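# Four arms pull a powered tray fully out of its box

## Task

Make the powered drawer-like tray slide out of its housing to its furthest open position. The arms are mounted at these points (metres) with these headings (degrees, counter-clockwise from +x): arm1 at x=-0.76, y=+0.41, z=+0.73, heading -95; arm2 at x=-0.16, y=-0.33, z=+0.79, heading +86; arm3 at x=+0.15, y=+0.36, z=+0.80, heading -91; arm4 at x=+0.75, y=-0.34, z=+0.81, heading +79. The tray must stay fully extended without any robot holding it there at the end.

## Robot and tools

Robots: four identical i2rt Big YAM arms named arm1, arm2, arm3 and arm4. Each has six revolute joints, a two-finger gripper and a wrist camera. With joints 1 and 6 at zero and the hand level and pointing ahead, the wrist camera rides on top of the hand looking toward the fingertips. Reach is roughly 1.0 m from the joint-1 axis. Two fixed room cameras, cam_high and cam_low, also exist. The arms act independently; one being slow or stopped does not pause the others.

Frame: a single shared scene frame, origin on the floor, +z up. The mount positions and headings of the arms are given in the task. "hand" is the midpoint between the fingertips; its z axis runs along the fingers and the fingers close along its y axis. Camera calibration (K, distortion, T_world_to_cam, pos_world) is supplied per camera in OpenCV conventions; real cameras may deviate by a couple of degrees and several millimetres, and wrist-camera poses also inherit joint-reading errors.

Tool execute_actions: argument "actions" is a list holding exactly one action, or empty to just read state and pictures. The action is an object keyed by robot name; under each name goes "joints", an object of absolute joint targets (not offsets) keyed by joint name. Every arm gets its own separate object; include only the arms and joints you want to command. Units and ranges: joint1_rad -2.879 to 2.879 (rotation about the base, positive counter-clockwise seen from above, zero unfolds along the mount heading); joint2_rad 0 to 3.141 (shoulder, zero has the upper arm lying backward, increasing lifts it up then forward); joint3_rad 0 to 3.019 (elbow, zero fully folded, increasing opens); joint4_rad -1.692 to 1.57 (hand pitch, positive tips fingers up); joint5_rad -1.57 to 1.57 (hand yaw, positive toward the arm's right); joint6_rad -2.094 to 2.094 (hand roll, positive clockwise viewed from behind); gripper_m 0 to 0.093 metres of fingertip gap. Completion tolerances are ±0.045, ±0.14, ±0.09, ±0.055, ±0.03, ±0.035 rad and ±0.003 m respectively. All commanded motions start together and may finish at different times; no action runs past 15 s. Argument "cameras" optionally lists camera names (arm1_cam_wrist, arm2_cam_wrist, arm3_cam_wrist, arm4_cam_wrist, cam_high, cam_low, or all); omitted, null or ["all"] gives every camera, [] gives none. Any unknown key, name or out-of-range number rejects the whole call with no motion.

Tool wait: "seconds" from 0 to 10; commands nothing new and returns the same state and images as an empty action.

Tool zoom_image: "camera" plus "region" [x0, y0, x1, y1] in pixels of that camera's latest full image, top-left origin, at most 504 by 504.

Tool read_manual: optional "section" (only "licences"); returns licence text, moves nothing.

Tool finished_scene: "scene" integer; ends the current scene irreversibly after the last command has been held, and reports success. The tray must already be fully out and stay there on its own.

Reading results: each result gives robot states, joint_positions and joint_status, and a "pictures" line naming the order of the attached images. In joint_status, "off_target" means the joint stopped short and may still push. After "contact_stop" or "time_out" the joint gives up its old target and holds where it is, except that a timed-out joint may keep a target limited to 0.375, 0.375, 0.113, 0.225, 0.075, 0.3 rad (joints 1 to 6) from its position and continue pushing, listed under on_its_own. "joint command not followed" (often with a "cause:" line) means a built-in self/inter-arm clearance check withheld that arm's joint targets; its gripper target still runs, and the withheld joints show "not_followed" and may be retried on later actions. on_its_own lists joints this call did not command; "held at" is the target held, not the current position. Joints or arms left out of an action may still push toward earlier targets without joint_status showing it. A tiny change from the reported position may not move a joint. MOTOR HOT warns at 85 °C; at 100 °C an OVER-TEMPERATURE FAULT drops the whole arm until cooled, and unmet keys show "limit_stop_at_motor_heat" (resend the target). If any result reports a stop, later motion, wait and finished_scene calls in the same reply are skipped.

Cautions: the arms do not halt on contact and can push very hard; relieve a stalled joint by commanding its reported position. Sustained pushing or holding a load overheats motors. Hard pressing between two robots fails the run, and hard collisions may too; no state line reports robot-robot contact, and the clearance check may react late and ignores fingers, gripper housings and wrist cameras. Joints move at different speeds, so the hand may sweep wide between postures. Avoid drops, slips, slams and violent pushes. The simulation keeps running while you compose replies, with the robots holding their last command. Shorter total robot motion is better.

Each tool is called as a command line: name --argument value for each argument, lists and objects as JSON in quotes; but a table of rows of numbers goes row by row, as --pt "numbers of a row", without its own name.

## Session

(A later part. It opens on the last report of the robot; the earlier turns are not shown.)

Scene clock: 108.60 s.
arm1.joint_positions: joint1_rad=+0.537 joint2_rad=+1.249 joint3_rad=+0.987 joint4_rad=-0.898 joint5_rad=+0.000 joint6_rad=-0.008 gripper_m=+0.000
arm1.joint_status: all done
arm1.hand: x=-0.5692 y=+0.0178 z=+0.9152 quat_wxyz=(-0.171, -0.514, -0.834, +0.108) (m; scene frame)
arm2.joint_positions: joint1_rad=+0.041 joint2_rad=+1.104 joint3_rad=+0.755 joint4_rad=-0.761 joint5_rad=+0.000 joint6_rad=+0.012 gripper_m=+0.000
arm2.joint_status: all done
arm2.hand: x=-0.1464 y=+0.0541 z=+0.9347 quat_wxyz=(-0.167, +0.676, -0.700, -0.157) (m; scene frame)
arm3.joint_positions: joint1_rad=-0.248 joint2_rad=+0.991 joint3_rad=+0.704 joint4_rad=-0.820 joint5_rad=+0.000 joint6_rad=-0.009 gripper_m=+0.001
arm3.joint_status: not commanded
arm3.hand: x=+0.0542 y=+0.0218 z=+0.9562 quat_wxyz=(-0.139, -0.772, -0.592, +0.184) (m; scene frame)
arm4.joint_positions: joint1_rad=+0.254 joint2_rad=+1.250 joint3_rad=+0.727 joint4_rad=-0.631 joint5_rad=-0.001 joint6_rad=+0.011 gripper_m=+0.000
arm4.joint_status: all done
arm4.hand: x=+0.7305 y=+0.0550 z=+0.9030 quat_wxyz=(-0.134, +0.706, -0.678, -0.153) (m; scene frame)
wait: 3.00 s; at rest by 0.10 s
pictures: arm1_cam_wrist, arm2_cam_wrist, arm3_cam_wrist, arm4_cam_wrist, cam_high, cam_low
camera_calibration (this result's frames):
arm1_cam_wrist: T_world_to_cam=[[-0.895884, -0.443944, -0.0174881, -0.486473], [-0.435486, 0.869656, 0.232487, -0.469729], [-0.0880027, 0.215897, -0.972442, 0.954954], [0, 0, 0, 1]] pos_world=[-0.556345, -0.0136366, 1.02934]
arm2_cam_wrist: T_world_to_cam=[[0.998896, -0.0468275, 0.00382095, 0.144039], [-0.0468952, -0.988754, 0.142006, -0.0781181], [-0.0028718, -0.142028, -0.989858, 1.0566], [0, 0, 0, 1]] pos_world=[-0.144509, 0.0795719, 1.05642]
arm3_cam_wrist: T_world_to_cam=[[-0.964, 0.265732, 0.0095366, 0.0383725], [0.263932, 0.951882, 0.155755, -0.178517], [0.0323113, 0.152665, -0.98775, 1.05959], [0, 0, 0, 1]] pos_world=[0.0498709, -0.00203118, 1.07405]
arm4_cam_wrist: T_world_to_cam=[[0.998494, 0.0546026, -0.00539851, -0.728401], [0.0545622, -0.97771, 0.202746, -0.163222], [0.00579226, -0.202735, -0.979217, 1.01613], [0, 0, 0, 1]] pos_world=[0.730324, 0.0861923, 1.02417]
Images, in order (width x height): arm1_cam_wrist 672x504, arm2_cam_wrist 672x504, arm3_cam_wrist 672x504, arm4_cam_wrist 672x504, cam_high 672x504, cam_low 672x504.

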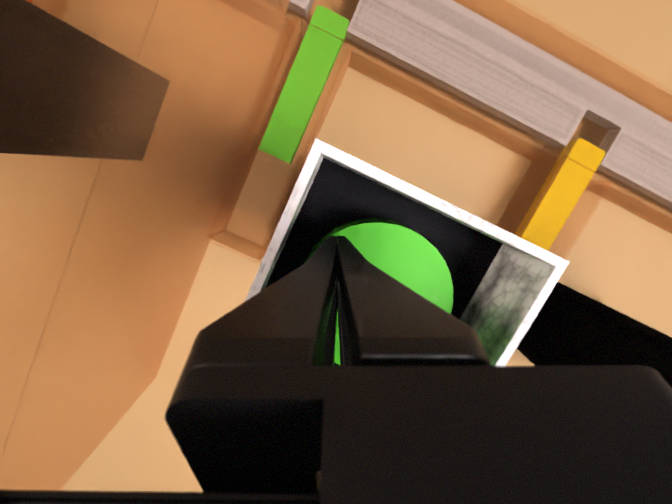

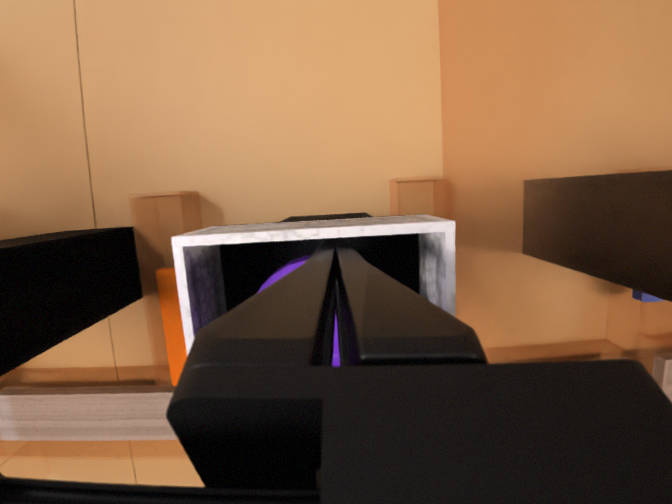

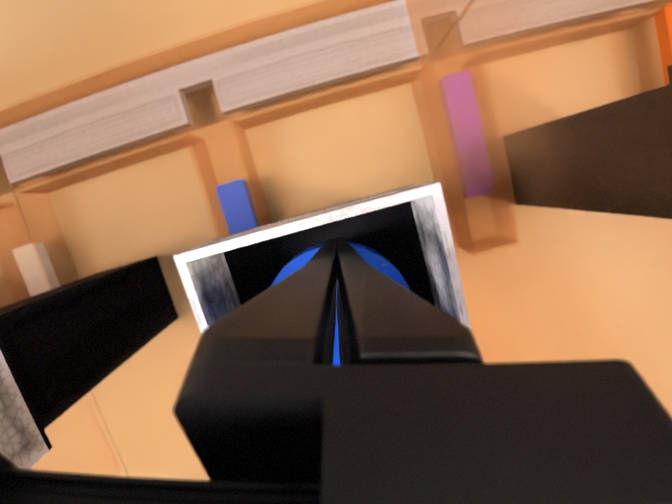

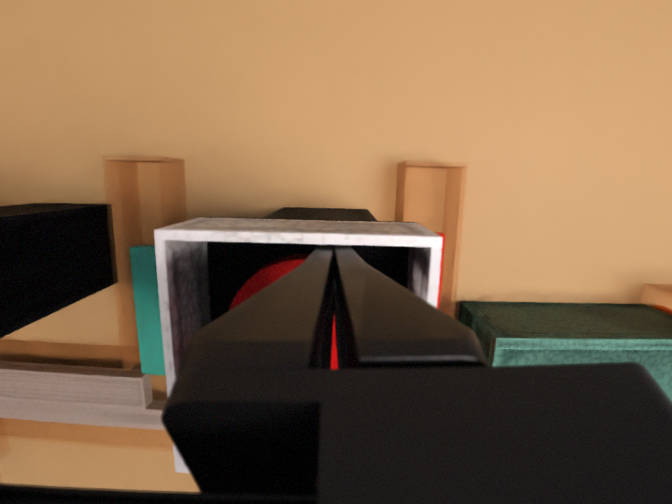

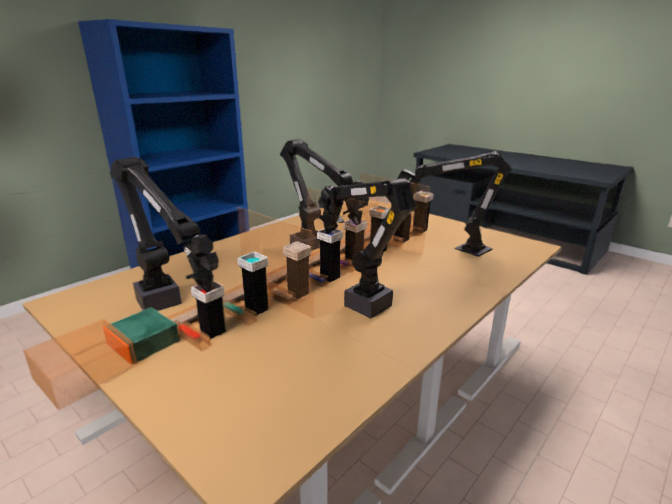

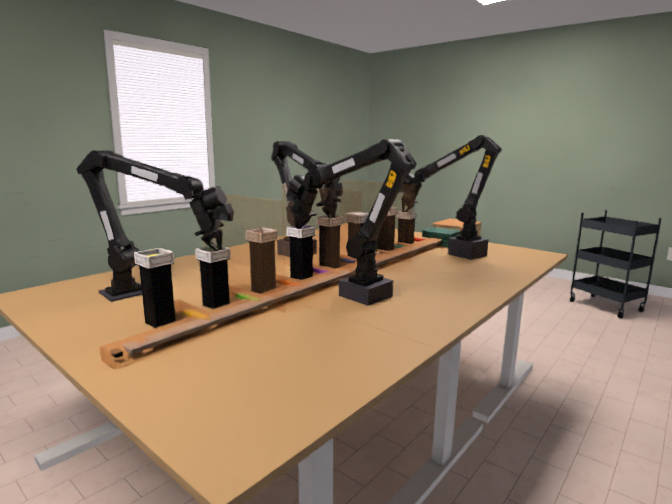

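execute_actions --actions '[{"arm2":{"joints":{"joint2_rad":1.0,"joint3_rad":1.1,"joint4_rad":-1.2}},"arm4":{"joints":{"joint2_rad":1.05,"joint3_rad":1.1,"joint4_rad":-1.15}},"arm1":{"joints":{"joint2_rad":1.09,"joint3_rad":1.19,"joint4_rad":-1.2}}}]' --cameras '[]'

execute_actions --actions '[{"arm2":{"joints":{"joint1_rad":0.63,"joint2_rad":1.15,"joint3_rad":1.18,"joint4_rad":-1.15}},"arm4":{"joints":{"joint1_rad":0.8,"joint2_rad":1.22,"joint3_rad":1.18,"joint4_rad":-1.05}},"arm1":{"joints":{"joint1_rad":-0.03}}}]' --cameras '[]'

execute_actions --actions '[{"arm2":{"joints":{"joint2_rad":1.33,"joint3_rad":0.84,"joint4_rad":-0.76}},"arm4":{"joints":{"joint2_rad":1.42,"joint3_rad":0.88,"joint4_rad":-0.72}},"arm1":{"joints":{"joint2_rad":1.22,"joint3_rad":0.89,"joint4_rad":-0.88}}}]' --cameras '[]'

wait --seconds 10

wait --seconds 10

wait --seconds 10

wait --seconds 10

wait --seconds 10

Scene clock: 110.53 s.
arm1.joint_positions: joint1_rad=+0.537 joint2_rad=+1.078 joint3_rad=+1.154 joint4_rad=-1.193 joint5_rad=+0.000 joint6_rad=-0.008 gripper_m=+0.000
arm1.joint_status: all done
arm1.hand: x=-0.5876 y=+0.0555 z=+1.0326 quat_wxyz=(-0.188, -0.512, -0.830, +0.119) (m; scene frame)
arm2.joint_positions: joint1_rad=+0.041 joint2_rad=+0.995 joint3_rad=+1.069 joint4_rad=-1.190 joint5_rad=+0.000 joint6_rad=+0.012 gripper_m=+0.000
arm2.joint_status: all done
arm2.hand: x=-0.1484 y=+0.0350 z=+1.0784 quat_wxyz=(-0.165, +0.676, -0.701, -0.155) (m; scene frame)
arm3.joint_positions: joint1_rad=-0.248 joint2_rad=+0.991 joint3_rad=+0.704 joint4_rad=-0.820 joint5_rad=+0.000 joint6_rad=-0.009 gripper_m=+0.001
arm3.joint_status: not commanded
arm3.hand: x=+0.0542 y=+0.0218 z=+0.9562 quat_wxyz=(-0.139, -0.772, -0.592, +0.184) (m; scene frame)
arm4.joint_positions: joint1_rad=+0.254 joint2_rad=+1.039 joint3_rad=+1.081 joint4_rad=-1.137 joint5_rad=-0.001 joint6_rad=+0.011 gripper_m=+0.000
arm4.joint_status: all done
arm4.hand: x=+0.7337 y=+0.0416 z=+1.0961 quat_wxyz=(-0.154, +0.702, -0.674, -0.174) (m; scene frame)
pictures: none
No camera images: the call's "cameras" was empty. Leave "cameras" out to get every camera's image.

Scene clock: 111.73 s.
arm1.joint_positions: joint1_rad=-0.025 joint2_rad=+1.079 joint3_rad=+1.154 joint4_rad=-1.193 joint5_rad=+0.000 joint6_rad=-0.008 gripper_m=+0.000
arm1.joint_status: all done
arm1.hand: x=-0.8011 y=+0.0175 z=+1.0326 quat_wxyz=(-0.147, -0.721, -0.656, +0.167) (m; scene frame)
arm2.joint_positions: joint1_rad=+0.626 joint2_rad=+1.150 joint3_rad=+1.143 joint4_rad=-1.155 joint5_rad=+0.000 joint6_rad=+0.012 gripper_m=+0.000
arm2.joint_status: all done
arm2.hand: x=-0.3746 y=+0.0206 z=+1.0592 quat_wxyz=(-0.101, +0.855, -0.479, -0.174) (m; scene frame)
arm3.joint_positions: joint1_rad=-0.248 joint2_rad=+0.991 joint3_rad=+0.704 joint4_rad=-0.820 joint5_rad=+0.000 joint6_rad=-0.009 gripper_m=+0.001
arm3.joint_status: not commanded
arm3.hand: x=+0.0542 y=+0.0218 z=+0.9562 quat_wxyz=(-0.139, -0.772, -0.592, +0.184) (m; scene frame)
arm4.joint_positions: joint1_rad=+0.805 joint2_rad=+1.233 joint3_rad=+1.137 joint4_rad=-1.063 joint5_rad=-0.001 joint6_rad=+0.011 gripper_m=+0.000
arm4.joint_status: all done
arm4.hand: x=+0.5042 y=+0.0207 z=+1.0588 quat_wxyz=(-0.088, +0.864, -0.460, -0.186) (m; scene frame)
pictures: none
No camera images: the call's "cameras" was empty. Leave "cameras" out to get every camera's image.

Scene clock: 112.80 s.
arm1.joint_positions: joint1_rad=-0.025 joint2_rad=+1.150 joint3_rad=+0.956 joint4_rad=-0.872 joint5_rad=+0.001 joint6_rad=-0.008 gripper_m=+0.000
arm1.joint_status: all done
arm1.hand: x=-0.8048 y=-0.0135 z=+0.9441 quat_wxyz=(-0.164, -0.717, -0.651, +0.187) (m; scene frame)
arm2.joint_positions: joint1_rad=+0.626 joint2_rad=+1.248 joint3_rad=+0.911 joint4_rad=-0.756 joint5_rad=+0.000 joint6_rad=+0.011 gripper_m=+0.000
arm2.joint_status: all done
arm2.hand: x=-0.3898 y=+0.0472 z=+0.9506 quat_wxyz=(-0.117, +0.848, -0.475, -0.204) (m; scene frame)
arm3.joint_positions: joint1_rad=-0.248 joint2_rad=+0.991 joint3_rad=+0.704 joint4_rad=-0.820 joint5_rad=+0.000 joint6_rad=-0.009 gripper_m=+0.001
arm3.joint_status: not commanded
arm3.hand: x=+0.0542 y=+0.0218 z=+0.9562 quat_wxyz=(-0.139, -0.772, -0.592, +0.184) (m; scene frame)
arm4.joint_positions: joint1_rad=+0.804 joint2_rad=+1.349 joint3_rad=+0.935 joint4_rad=-0.714 joint5_rad=-0.001 joint6_rad=+0.010 gripper_m=+0.000
arm4.joint_status: all done
arm4.hand: x=+0.4912 y=+0.0371 z=+0.9493 quat_wxyz=(-0.095, +0.861, -0.459, -0.199) (m; scene frame)
pictures: none
No camera images: the call's "cameras" was empty. Leave "cameras" out to get every camera's image.

Scene clock: 122.80 s.
arm1.joint_positions: joint1_rad=-0.025 joint2_rad=+1.150 joint3_rad=+0.956 joint4_rad=-0.872 joint5_rad=+0.001 joint6_rad=-0.008 gripper_m=+0.000
arm1.joint_status: all done
arm1.hand: x=-0.8048 y=-0.0135 z=+0.9441 quat_wxyz=(-0.164, -0.717, -0.651, +0.187) (m; scene frame)
arm2.joint_positions: joint1_rad=+0.626 joint2_rad=+1.248 joint3_rad=+0.911 joint4_rad=-0.756 joint5_rad=+0.000 joint6_rad=+0.011 gripper_m=+0.000
arm2.joint_status: all done
arm2.hand: x=-0.3898 y=+0.0472 z=+0.9506 quat_wxyz=(-0.117, +0.848, -0.475, -0.204) (m; scene frame)
arm3.joint_positions: joint1_rad=-0.248 joint2_rad=+0.991 joint3_rad=+0.704 joint4_rad=-0.820 joint5_rad=+0.000 joint6_rad=-0.009 gripper_m=+0.001
arm3.joint_status: not commanded
arm3.hand: x=+0.0542 y=+0.0218 z=+0.9562 quat_wxyz=(-0.139, -0.772, -0.592, +0.184) (m; scene frame)
arm4.joint_positions: joint1_rad=+0.804 joint2_rad=+1.349 joint3_rad=+0.935 joint4_rad=-0.714 joint5_rad=-0.001 joint6_rad=+0.010 gripper_m=+0.000
arm4.joint_status: all done
arm4.hand: x=+0.4912 y=+0.0371 z=+0.9493 quat_wxyz=(-0.095, +0.861, -0.459, -0.199) (m; scene frame)
wait: 10.00 s; at rest by 0.27 s
pictures: arm1_cam_wrist, arm2_cam_wrist, arm3_cam_wrist, arm4_cam_wrist, cam_high, cam_low
camera_calibration (this result's frames):
arm1_cam_wrist: T_world_to_cam=[[-0.994833, 0.100421, -0.0149625, -0.785627], [0.0973943, 0.985523, 0.138775, -0.0329751], [0.0286818, 0.136601, -0.990211, 1.07876], [0, 0, 0, 1]] pos_world=[-0.809297, -0.0359681, 1.06102]
arm2_cam_wrist: T_world_to_cam=[[0.858433, 0.512916, 0.00313194, 0.306246], [0.50819, -0.85132, 0.130375, 0.122296], [0.0695377, -0.110327, -0.99146, 1.09889], [0, 0, 0, 1]] pos_world=[-0.401455, 0.0682717, 1.0726]
arm3_cam_wrist: T_world_to_cam=[[-0.964, 0.265732, 0.0095366, 0.0383725], [0.263932, 0.951882, 0.155755, -0.178517], [0.0323113, 0.152665, -0.98775, 1.05959], [0, 0, 0, 1]] pos_world=[0.0498709, -0.00203118, 1.07405]
arm4_cam_wrist: T_world_to_cam=[[0.822434, 0.568823, -0.00655773, -0.419683], [0.561488, -0.809869, 0.169833, -0.401052], [0.0912943, -0.143359, -0.985451, 1.02094], [0, 0, 0, 1]] pos_world=[0.477141, 0.0602864, 1.07144]
Images, in order (width x height): arm1_cam_wrist 672x504, arm2_cam_wrist 672x504, arm3_cam_wrist 672x504, arm4_cam_wrist 672x504, cam_high 672x504, cam_low 672x504.

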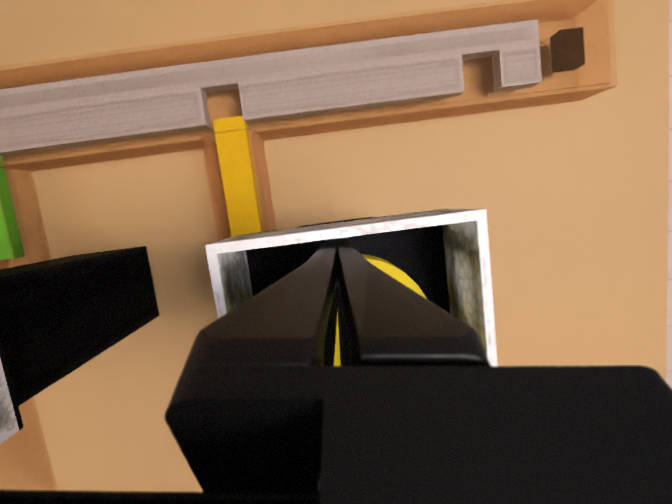

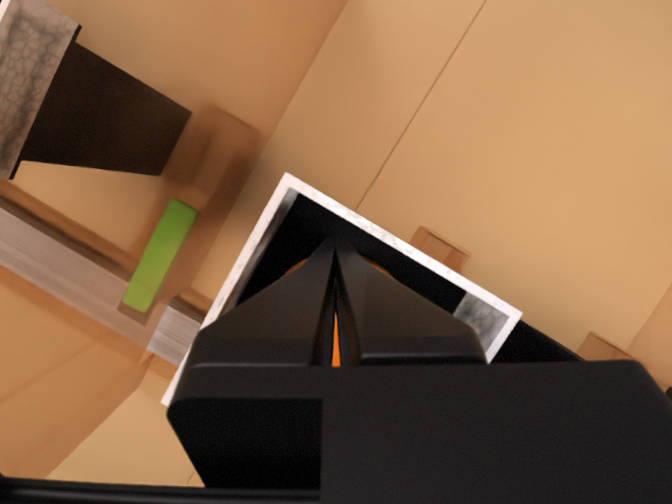

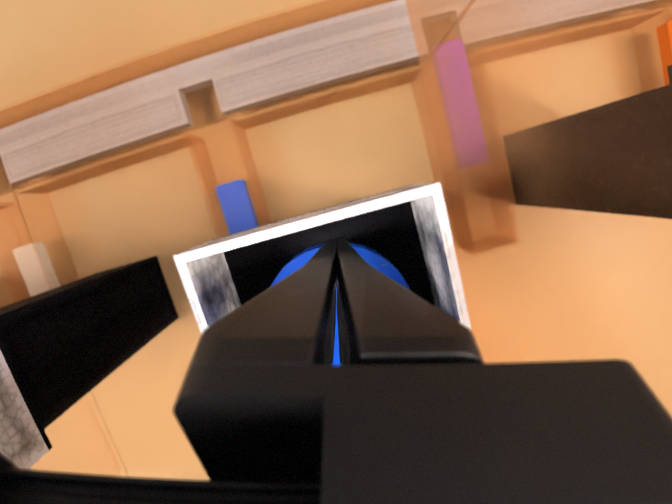

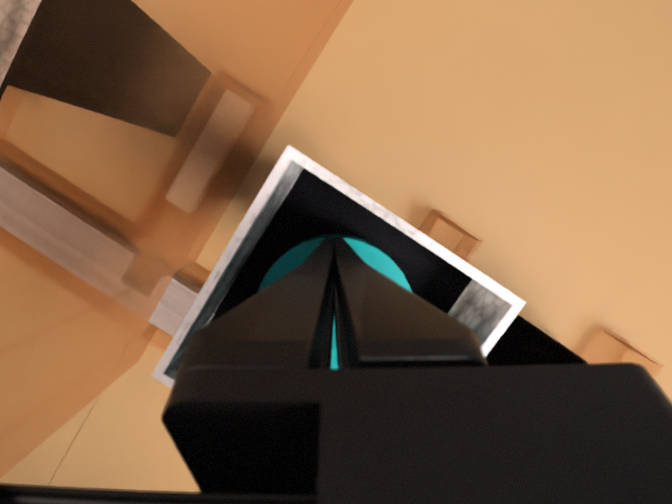

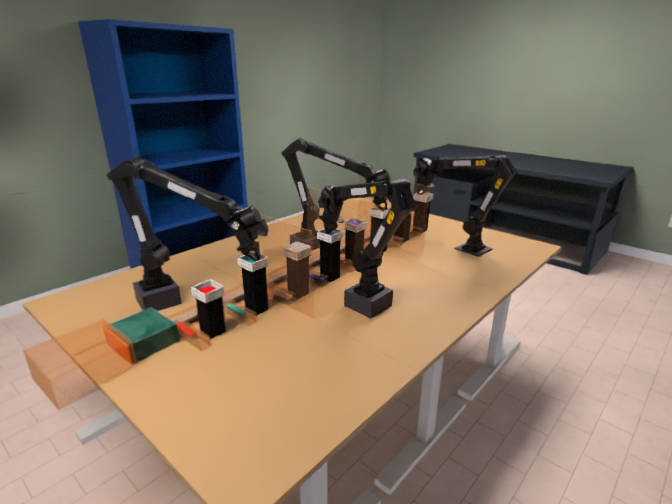

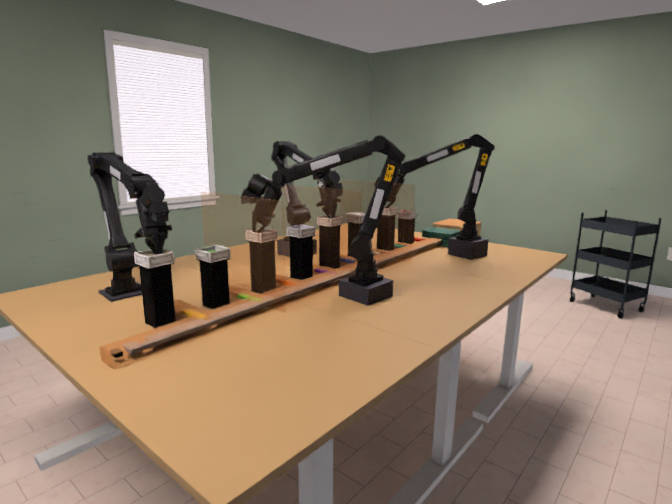

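Scene clock: 132.80 s.
arm1.joint_positions: joint1_rad=-0.025 joint2_rad=+1.150 joint3_rad=+0.956 joint4_rad=-0.872 joint5_rad=+0.001 joint6_rad=-0.008 gripper_m=+0.000
arm1.joint_status: all done
arm1.hand: x=-0.8048 y=-0.0135 z=+0.9441 quat_wxyz=(-0.164, -0.717, -0.651, +0.187) (m; scene frame)
arm2.joint_positions: joint1_rad=+0.626 joint2_rad=+1.248 joint3_rad=+0.911 joint4_rad=-0.756 joint5_rad=+0.000 joint6_rad=+0.011 gripper_m=+0.000
arm2.joint_status: all done
arm2.hand: x=-0.3898 y=+0.0472 z=+0.9506 quat_wxyz=(-0.117, +0.848, -0.475, -0.204) (m; scene frame)
arm3.joint_positions: joint1_rad=-0.248 joint2_rad=+0.991 joint3_rad=+0.704 joint4_rad=-0.820 joint5_rad=+0.000 joint6_rad=-0.009 gripper_m=+0.001
arm3.joint_status: not commanded
arm3.hand: x=+0.0542 y=+0.0218 z=+0.9562 quat_wxyz=(-0.139, -0.772, -0.592, +0.184) (m; scene frame)
arm4.joint_positions: joint1_rad=+0.804 joint2_rad=+1.349 joint3_rad=+0.935 joint4_rad=-0.714 joint5_rad=-0.001 joint6_rad=+0.010 gripper_m=+0.000
arm4.joint_status: all done
arm4.hand: x=+0.4912 y=+0.0371 z=+0.9493 quat_wxyz=(-0.095, +0.861, -0.459, -0.199) (m; scene frame)
wait: 10.00 s; at rest by 0.27 s
pictures: arm1_cam_wrist, arm2_cam_wrist, arm3_cam_wrist, arm4_cam_wrist, cam_high, cam_low
camera_calibration (this result's frames):
arm1_cam_wrist: T_world_to_cam=[[-0.994833, 0.100421, -0.0149625, -0.785627], [0.0973943, 0.985523, 0.138775, -0.0329751], [0.0286818, 0.136601, -0.990211, 1.07876], [0, 0, 0, 1]] pos_world=[-0.809297, -0.0359681, 1.06102]
arm2_cam_wrist: T_world_to_cam=[[0.858433, 0.512916, 0.00313194, 0.306246], [0.50819, -0.85132, 0.130375, 0.122296], [0.0695377, -0.110327, -0.99146, 1.09889], [0, 0, 0, 1]] pos_world=[-0.401455, 0.0682717, 1.0726]
arm3_cam_wrist: T_world_to_cam=[[-0.964, 0.265732, 0.0095366, 0.0383725], [0.263932, 0.951882, 0.155755, -0.178517], [0.0323113, 0.152665, -0.98775, 1.05959], [0, 0, 0, 1]] pos_world=[0.0498709, -0.00203118, 1.07405]
arm4_cam_wrist: T_world_to_cam=[[0.822434, 0.568823, -0.00655773, -0.419683], [0.561488, -0.809869, 0.169833, -0.401052], [0.0912943, -0.143359, -0.985451, 1.02094], [0, 0, 0, 1]] pos_world=[0.477141, 0.0602864, 1.07144]
Images, in order (width x height): arm1_cam_wrist 672x504, arm2_cam_wrist 672x504, arm3_cam_wrist 672x504, arm4_cam_wrist 672x504, cam_high 672x504, cam_low 672x504.

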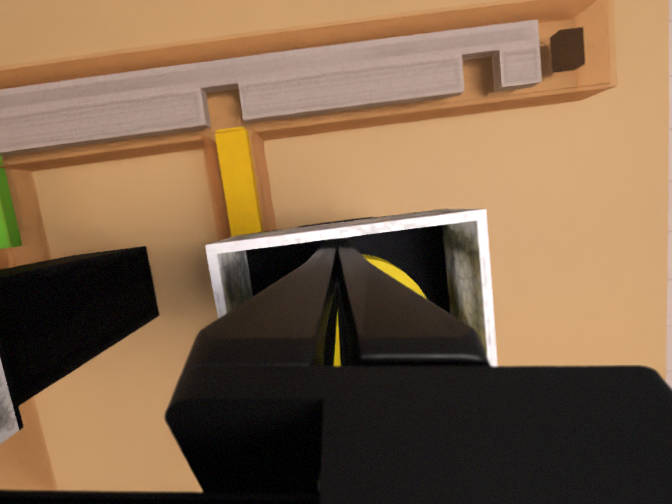

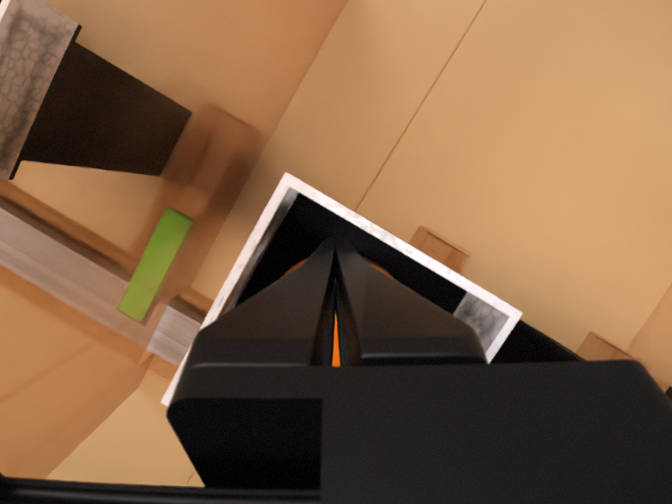

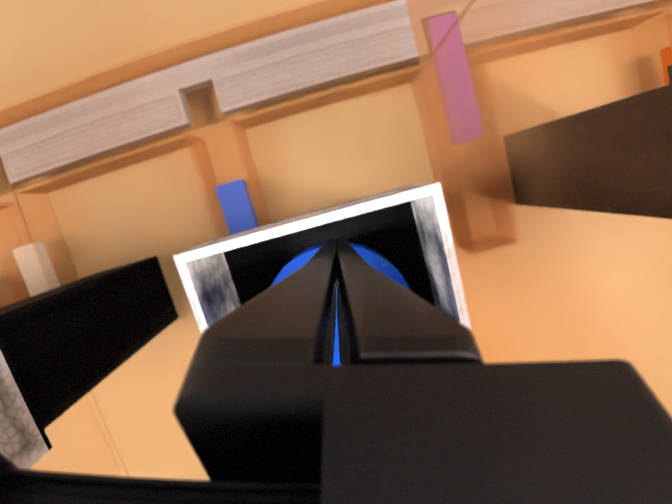

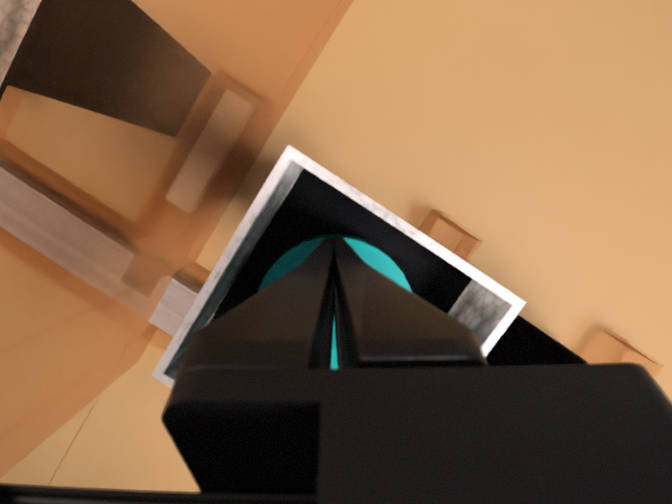

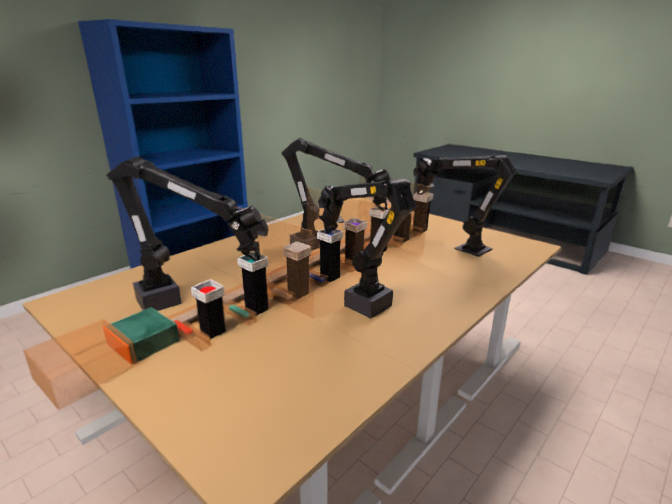

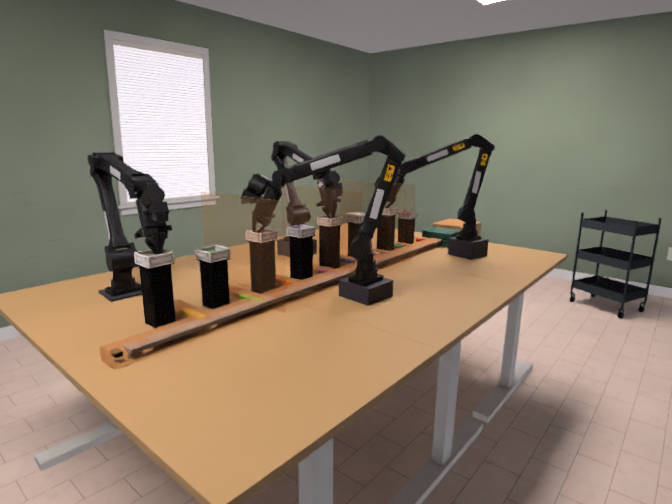

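Scene clock: 142.80 s.
arm1.joint_positions: joint1_rad=-0.025 joint2_rad=+1.150 joint3_rad=+0.956 joint4_rad=-0.872 joint5_rad=+0.001 joint6_rad=-0.008 gripper_m=+0.000
arm1.joint_status: all done
arm1.hand: x=-0.8048 y=-0.0135 z=+0.9441 quat_wxyz=(-0.164, -0.717, -0.651, +0.187) (m; scene frame)
arm2.joint_positions: joint1_rad=+0.626 joint2_rad=+1.248 joint3_rad=+0.911 joint4_rad=-0.756 joint5_rad=+0.000 joint6_rad=+0.011 gripper_m=+0.000
arm2.joint_status: all done
arm2.hand: x=-0.3898 y=+0.0472 z=+0.9506 quat_wxyz=(-0.117, +0.848, -0.475, -0.204) (m; scene frame)
arm3.joint_positions: joint1_rad=-0.248 joint2_rad=+0.991 joint3_rad=+0.704 joint4_rad=-0.820 joint5_rad=+0.000 joint6_rad=-0.009 gripper_m=+0.001
arm3.joint_status: not commanded
arm3.hand: x=+0.0542 y=+0.0218 z=+0.9562 quat_wxyz=(-0.139, -0.772, -0.592, +0.184) (m; scene frame)
arm4.joint_positions: joint1_rad=+0.804 joint2_rad=+1.349 joint3_rad=+0.935 joint4_rad=-0.714 joint5_rad=-0.001 joint6_rad=+0.010 gripper_m=+0.000
arm4.joint_status: all done
arm4.hand: x=+0.4912 y=+0.0371 z=+0.9493 quat_wxyz=(-0.095, +0.861, -0.459, -0.199) (m; scene frame)
wait: 10.00 s; at rest by 0.27 s
pictures: arm1_cam_wrist, arm2_cam_wrist, arm3_cam_wrist, arm4_cam_wrist, cam_high, cam_low
camera_calibration (this result's frames):
arm1_cam_wrist: T_world_to_cam=[[-0.994833, 0.100421, -0.0149625, -0.785627], [0.0973943, 0.985523, 0.138775, -0.0329751], [0.0286818, 0.136601, -0.990211, 1.07876], [0, 0, 0, 1]] pos_world=[-0.809297, -0.0359681, 1.06102]
arm2_cam_wrist: T_world_to_cam=[[0.858433, 0.512916, 0.00313194, 0.306246], [0.50819, -0.85132, 0.130375, 0.122296], [0.0695377, -0.110327, -0.99146, 1.09889], [0, 0, 0, 1]] pos_world=[-0.401455, 0.0682717, 1.0726]
arm3_cam_wrist: T_world_to_cam=[[-0.964, 0.265732, 0.0095366, 0.0383725], [0.263932, 0.951882, 0.155755, -0.178517], [0.0323113, 0.152665, -0.98775, 1.05959], [0, 0, 0, 1]] pos_world=[0.0498709, -0.00203118, 1.07405]
arm4_cam_wrist: T_world_to_cam=[[0.822434, 0.568823, -0.00655773, -0.419683], [0.561488, -0.809869, 0.169833, -0.401052], [0.0912943, -0.143359, -0.985451, 1.02094], [0, 0, 0, 1]] pos_world=[0.477141, 0.0602864, 1.07144]
Images, in order (width x height): arm1_cam_wrist 672x504, arm2_cam_wrist 672x504, arm3_cam_wrist 672x504, arm4_cam_wrist 672x504, cam_high 672x504, cam_low 672x504.

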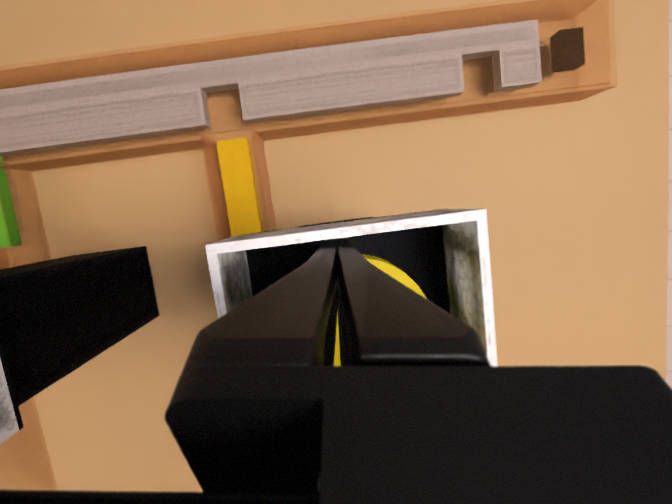

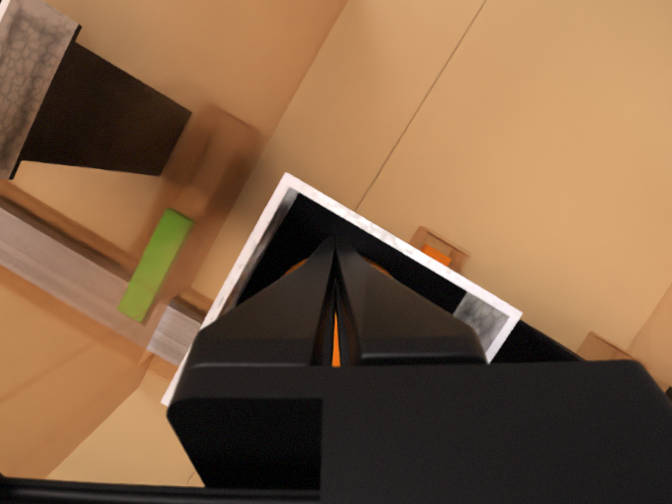

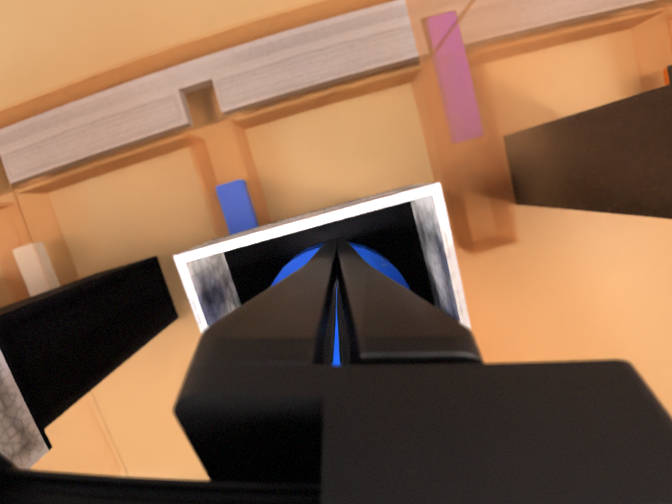

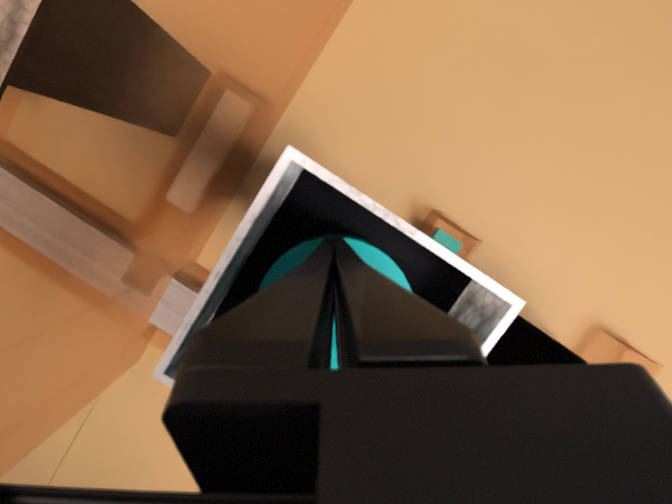

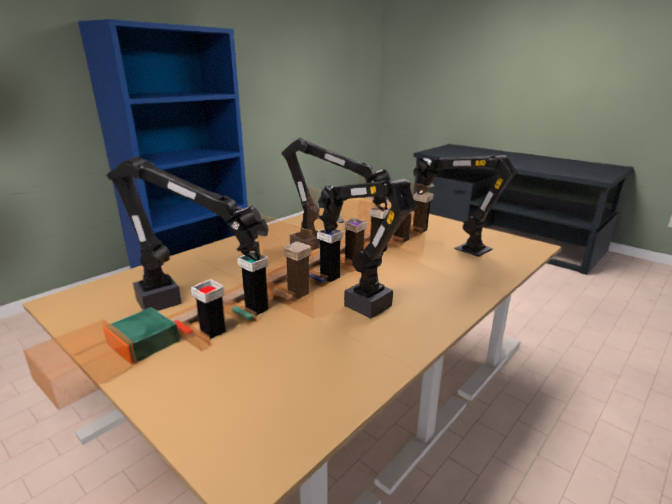

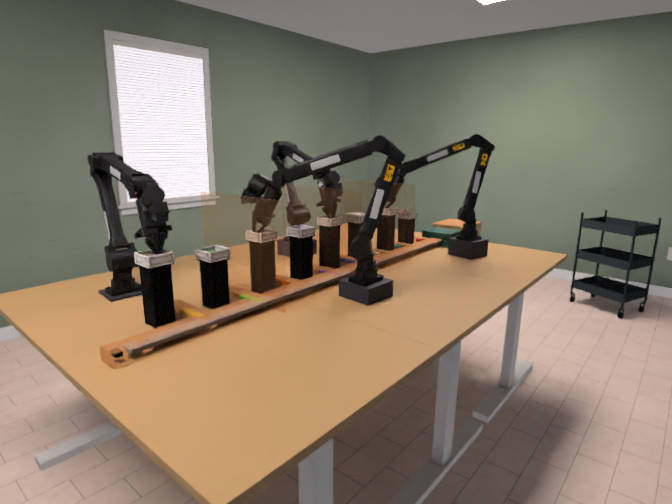

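Scene clock: 152.80 s.
arm1.joint_positions: joint1_rad=-0.025 joint2_rad=+1.150 joint3_rad=+0.956 joint4_rad=-0.872 joint5_rad=+0.001 joint6_rad=-0.008 gripper_m=+0.000
arm1.joint_status: all done
arm1.hand: x=-0.8048 y=-0.0135 z=+0.9441 quat_wxyz=(-0.164, -0.717, -0.651, +0.187) (m; scene frame)
arm2.joint_positions: joint1_rad=+0.626 joint2_rad=+1.248 joint3_rad=+0.911 joint4_rad=-0.756 joint5_rad=+0.000 joint6_rad=+0.011 gripper_m=+0.000
arm2.joint_status: all done
arm2.hand: x=-0.3898 y=+0.0472 z=+0.9506 quat_wxyz=(-0.117, +0.848, -0.475, -0.204) (m; scene frame)
arm3.joint_positions: joint1_rad=-0.248 joint2_rad=+0.991 joint3_rad=+0.704 joint4_rad=-0.820 joint5_rad=+0.000 joint6_rad=-0.009 gripper_m=+0.001
arm3.joint_status: not commanded
arm3.hand: x=+0.0542 y=+0.0218 z=+0.9562 quat_wxyz=(-0.139, -0.772, -0.592, +0.184) (m; scene frame)
arm4.joint_positions: joint1_rad=+0.804 joint2_rad=+1.349 joint3_rad=+0.935 joint4_rad=-0.714 joint5_rad=-0.001 joint6_rad=+0.010 gripper_m=+0.000
arm4.joint_status: all done
arm4.hand: x=+0.4912 y=+0.0371 z=+0.9493 quat_wxyz=(-0.095, +0.861, -0.459, -0.199) (m; scene frame)
wait: 10.00 s; at rest by 0.27 s
pictures: arm1_cam_wrist, arm2_cam_wrist, arm3_cam_wrist, arm4_cam_wrist, cam_high, cam_low
camera_calibration (this result's frames):
arm1_cam_wrist: T_world_to_cam=[[-0.994833, 0.100421, -0.0149625, -0.785627], [0.0973943, 0.985523, 0.138775, -0.0329751], [0.0286818, 0.136601, -0.990211, 1.07876], [0, 0, 0, 1]] pos_world=[-0.809297, -0.0359681, 1.06102]
arm2_cam_wrist: T_world_to_cam=[[0.858433, 0.512916, 0.00313194, 0.306246], [0.50819, -0.85132, 0.130375, 0.122296], [0.0695377, -0.110327, -0.99146, 1.09889], [0, 0, 0, 1]] pos_world=[-0.401455, 0.0682717, 1.0726]
arm3_cam_wrist: T_world_to_cam=[[-0.964, 0.265732, 0.0095366, 0.0383725], [0.263932, 0.951882, 0.155755, -0.178517], [0.0323113, 0.152665, -0.98775, 1.05959], [0, 0, 0, 1]] pos_world=[0.0498709, -0.00203118, 1.07405]
arm4_cam_wrist: T_world_to_cam=[[0.822434, 0.568823, -0.00655773, -0.419683], [0.561488, -0.809869, 0.169833, -0.401052], [0.0912943, -0.143359, -0.985451, 1.02094], [0, 0, 0, 1]] pos_world=[0.477141, 0.0602864, 1.07144]
Images, in order (width x height): arm1_cam_wrist 672x504, arm2_cam_wrist 672x504, arm3_cam_wrist 672x504, arm4_cam_wrist 672x504, cam_high 672x504, cam_low 672x504.

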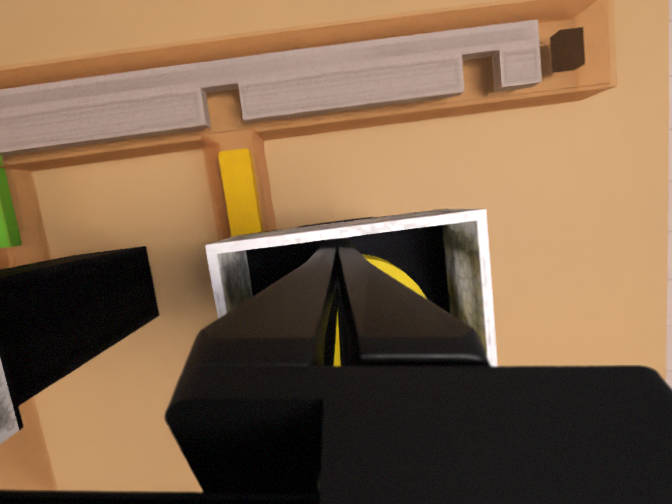

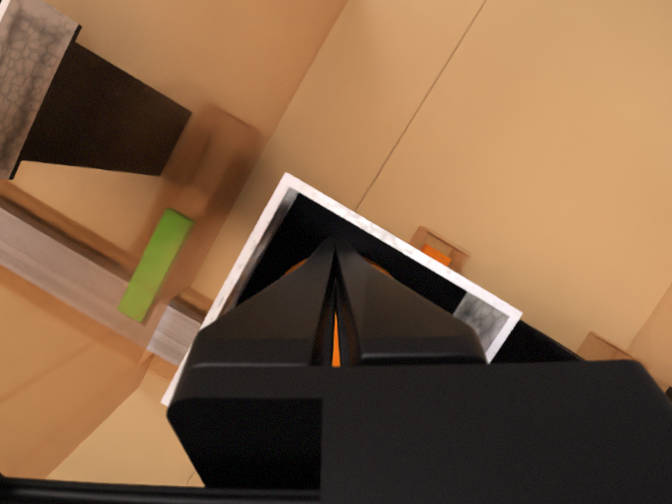

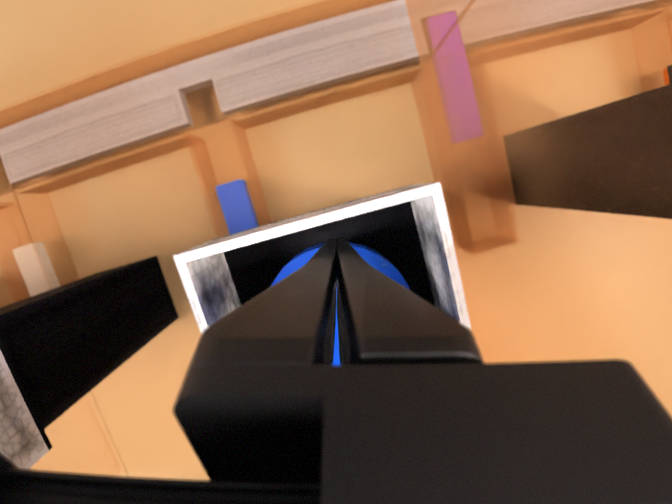

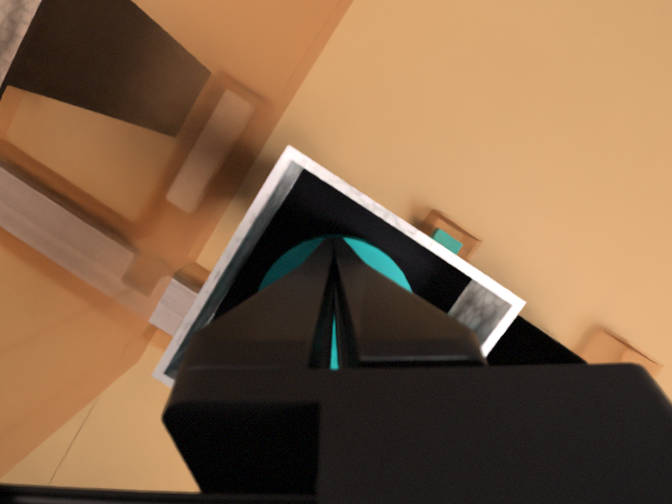

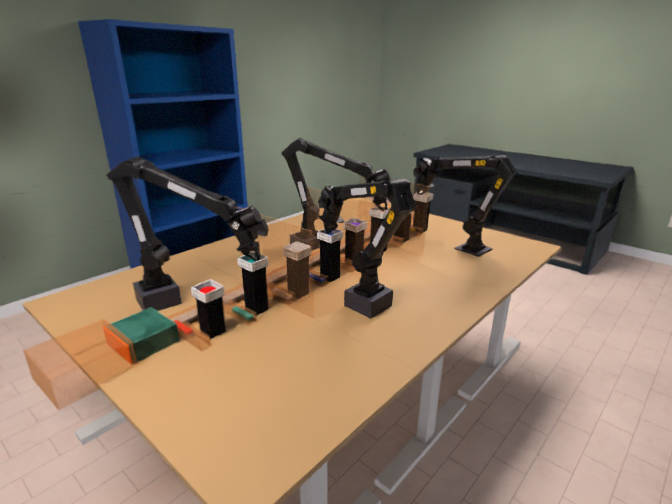

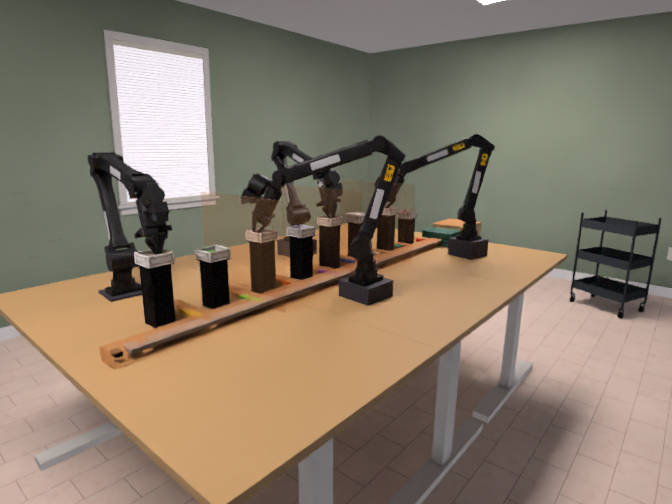

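Scene clock: 162.80 s.
arm1.joint_positions: joint1_rad=-0.025 joint2_rad=+1.150 joint3_rad=+0.956 joint4_rad=-0.872 joint5_rad=+0.001 joint6_rad=-0.008 gripper_m=+0.000
arm1.joint_status: all done
arm1.hand: x=-0.8048 y=-0.0135 z=+0.9441 quat_wxyz=(-0.164, -0.717, -0.651, +0.187) (m; scene frame)
arm2.joint_positions: joint1_rad=+0.626 joint2_rad=+1.248 joint3_rad=+0.911 joint4_rad=-0.756 joint5_rad=+0.000 joint6_rad=+0.011 gripper_m=+0.000
arm2.joint_status: all done
arm2.hand: x=-0.3898 y=+0.0472 z=+0.9506 quat_wxyz=(-0.117, +0.848, -0.475, -0.204) (m; scene frame)
arm3.joint_positions: joint1_rad=-0.248 joint2_rad=+0.991 joint3_rad=+0.704 joint4_rad=-0.820 joint5_rad=+0.000 joint6_rad=-0.009 gripper_m=+0.001
arm3.joint_status: not commanded
arm3.hand: x=+0.0542 y=+0.0218 z=+0.9562 quat_wxyz=(-0.139, -0.772, -0.592, +0.184) (m; scene frame)
arm4.joint_positions: joint1_rad=+0.804 joint2_rad=+1.349 joint3_rad=+0.935 joint4_rad=-0.714 joint5_rad=-0.001 joint6_rad=+0.010 gripper_m=+0.000
arm4.joint_status: all done
arm4.hand: x=+0.4912 y=+0.0371 z=+0.9493 quat_wxyz=(-0.095, +0.861, -0.459, -0.199) (m; scene frame)
wait: 10.00 s; at rest by 0.27 s
pictures: arm1_cam_wrist, arm2_cam_wrist, arm3_cam_wrist, arm4_cam_wrist, cam_high, cam_low
camera_calibration (this result's frames):
arm1_cam_wrist: T_world_to_cam=[[-0.994833, 0.100421, -0.0149625, -0.785627], [0.0973943, 0.985523, 0.138775, -0.0329751], [0.0286818, 0.136601, -0.990211, 1.07876], [0, 0, 0, 1]] pos_world=[-0.809297, -0.0359681, 1.06102]
arm2_cam_wrist: T_world_to_cam=[[0.858433, 0.512916, 0.00313194, 0.306246], [0.50819, -0.85132, 0.130375, 0.122296], [0.0695377, -0.110327, -0.99146, 1.09889], [0, 0, 0, 1]] pos_world=[-0.401455, 0.0682717, 1.0726]
arm3_cam_wrist: T_world_to_cam=[[-0.964, 0.265732, 0.0095366, 0.0383725], [0.263932, 0.951882, 0.155755, -0.178517], [0.0323113, 0.152665, -0.98775, 1.05959], [0, 0, 0, 1]] pos_world=[0.0498709, -0.00203118, 1.07405]
arm4_cam_wrist: T_world_to_cam=[[0.822434, 0.568823, -0.00655773, -0.419683], [0.561488, -0.809869, 0.169833, -0.401052], [0.0912943, -0.143359, -0.985451, 1.02094], [0, 0, 0, 1]] pos_world=[0.477141, 0.0602864, 1.07144]
Images, in order (width x height): arm1_cam_wrist 672x504, arm2_cam_wrist 672x504, arm3_cam_wrist 672x504, arm4_cam_wrist 672x504, cam_high 672x504, cam_low 672x504.

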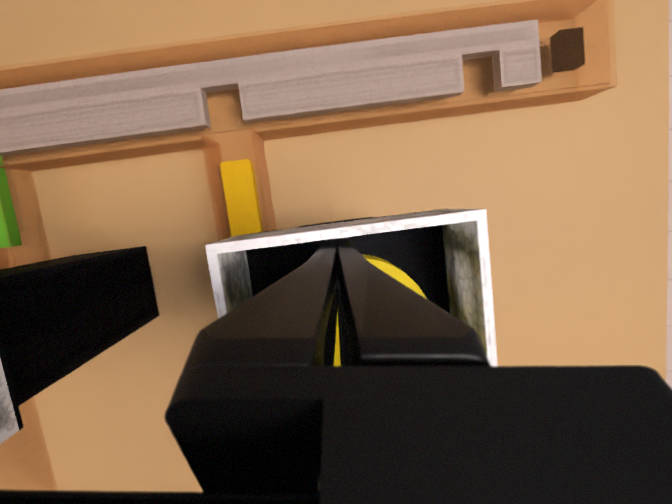

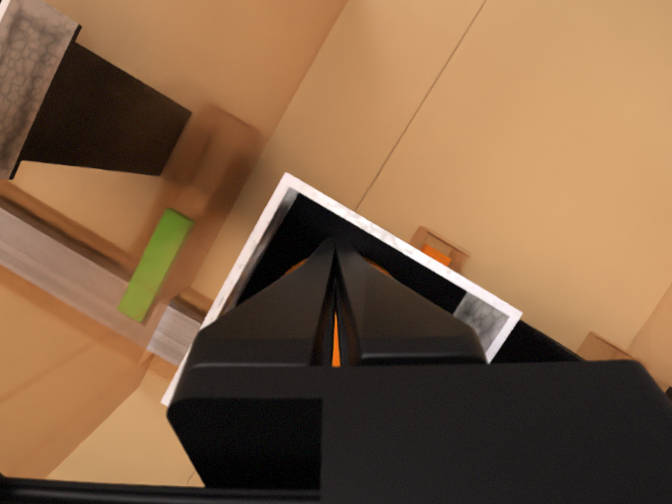

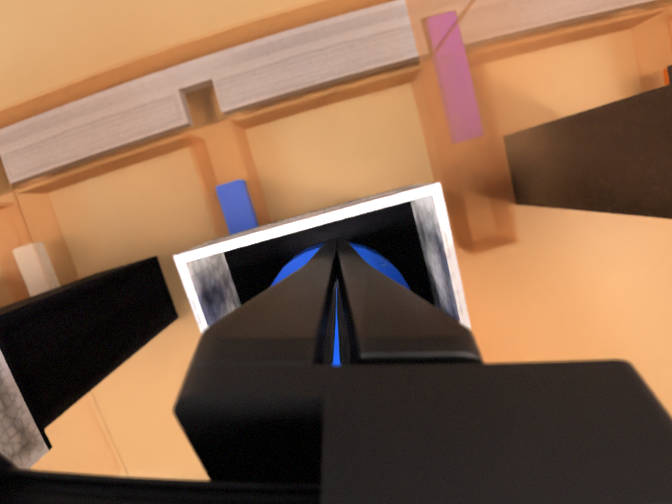

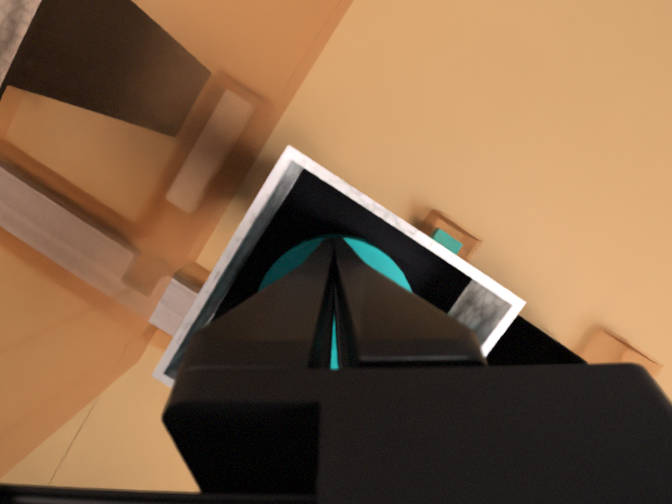

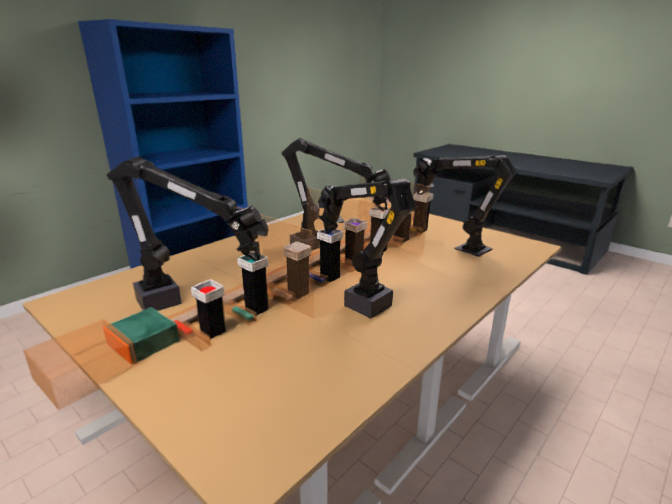

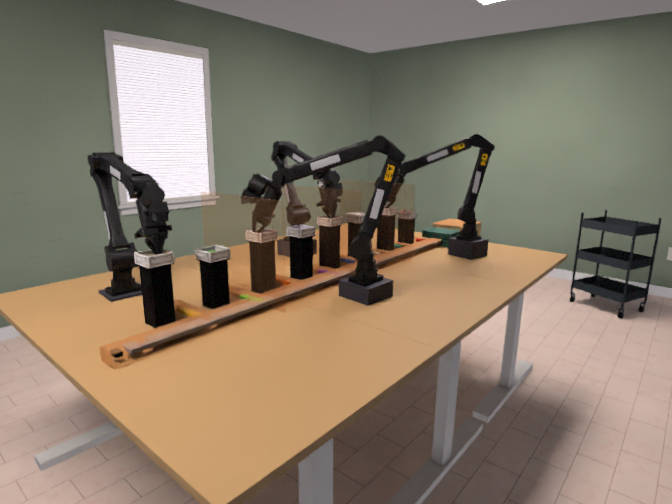

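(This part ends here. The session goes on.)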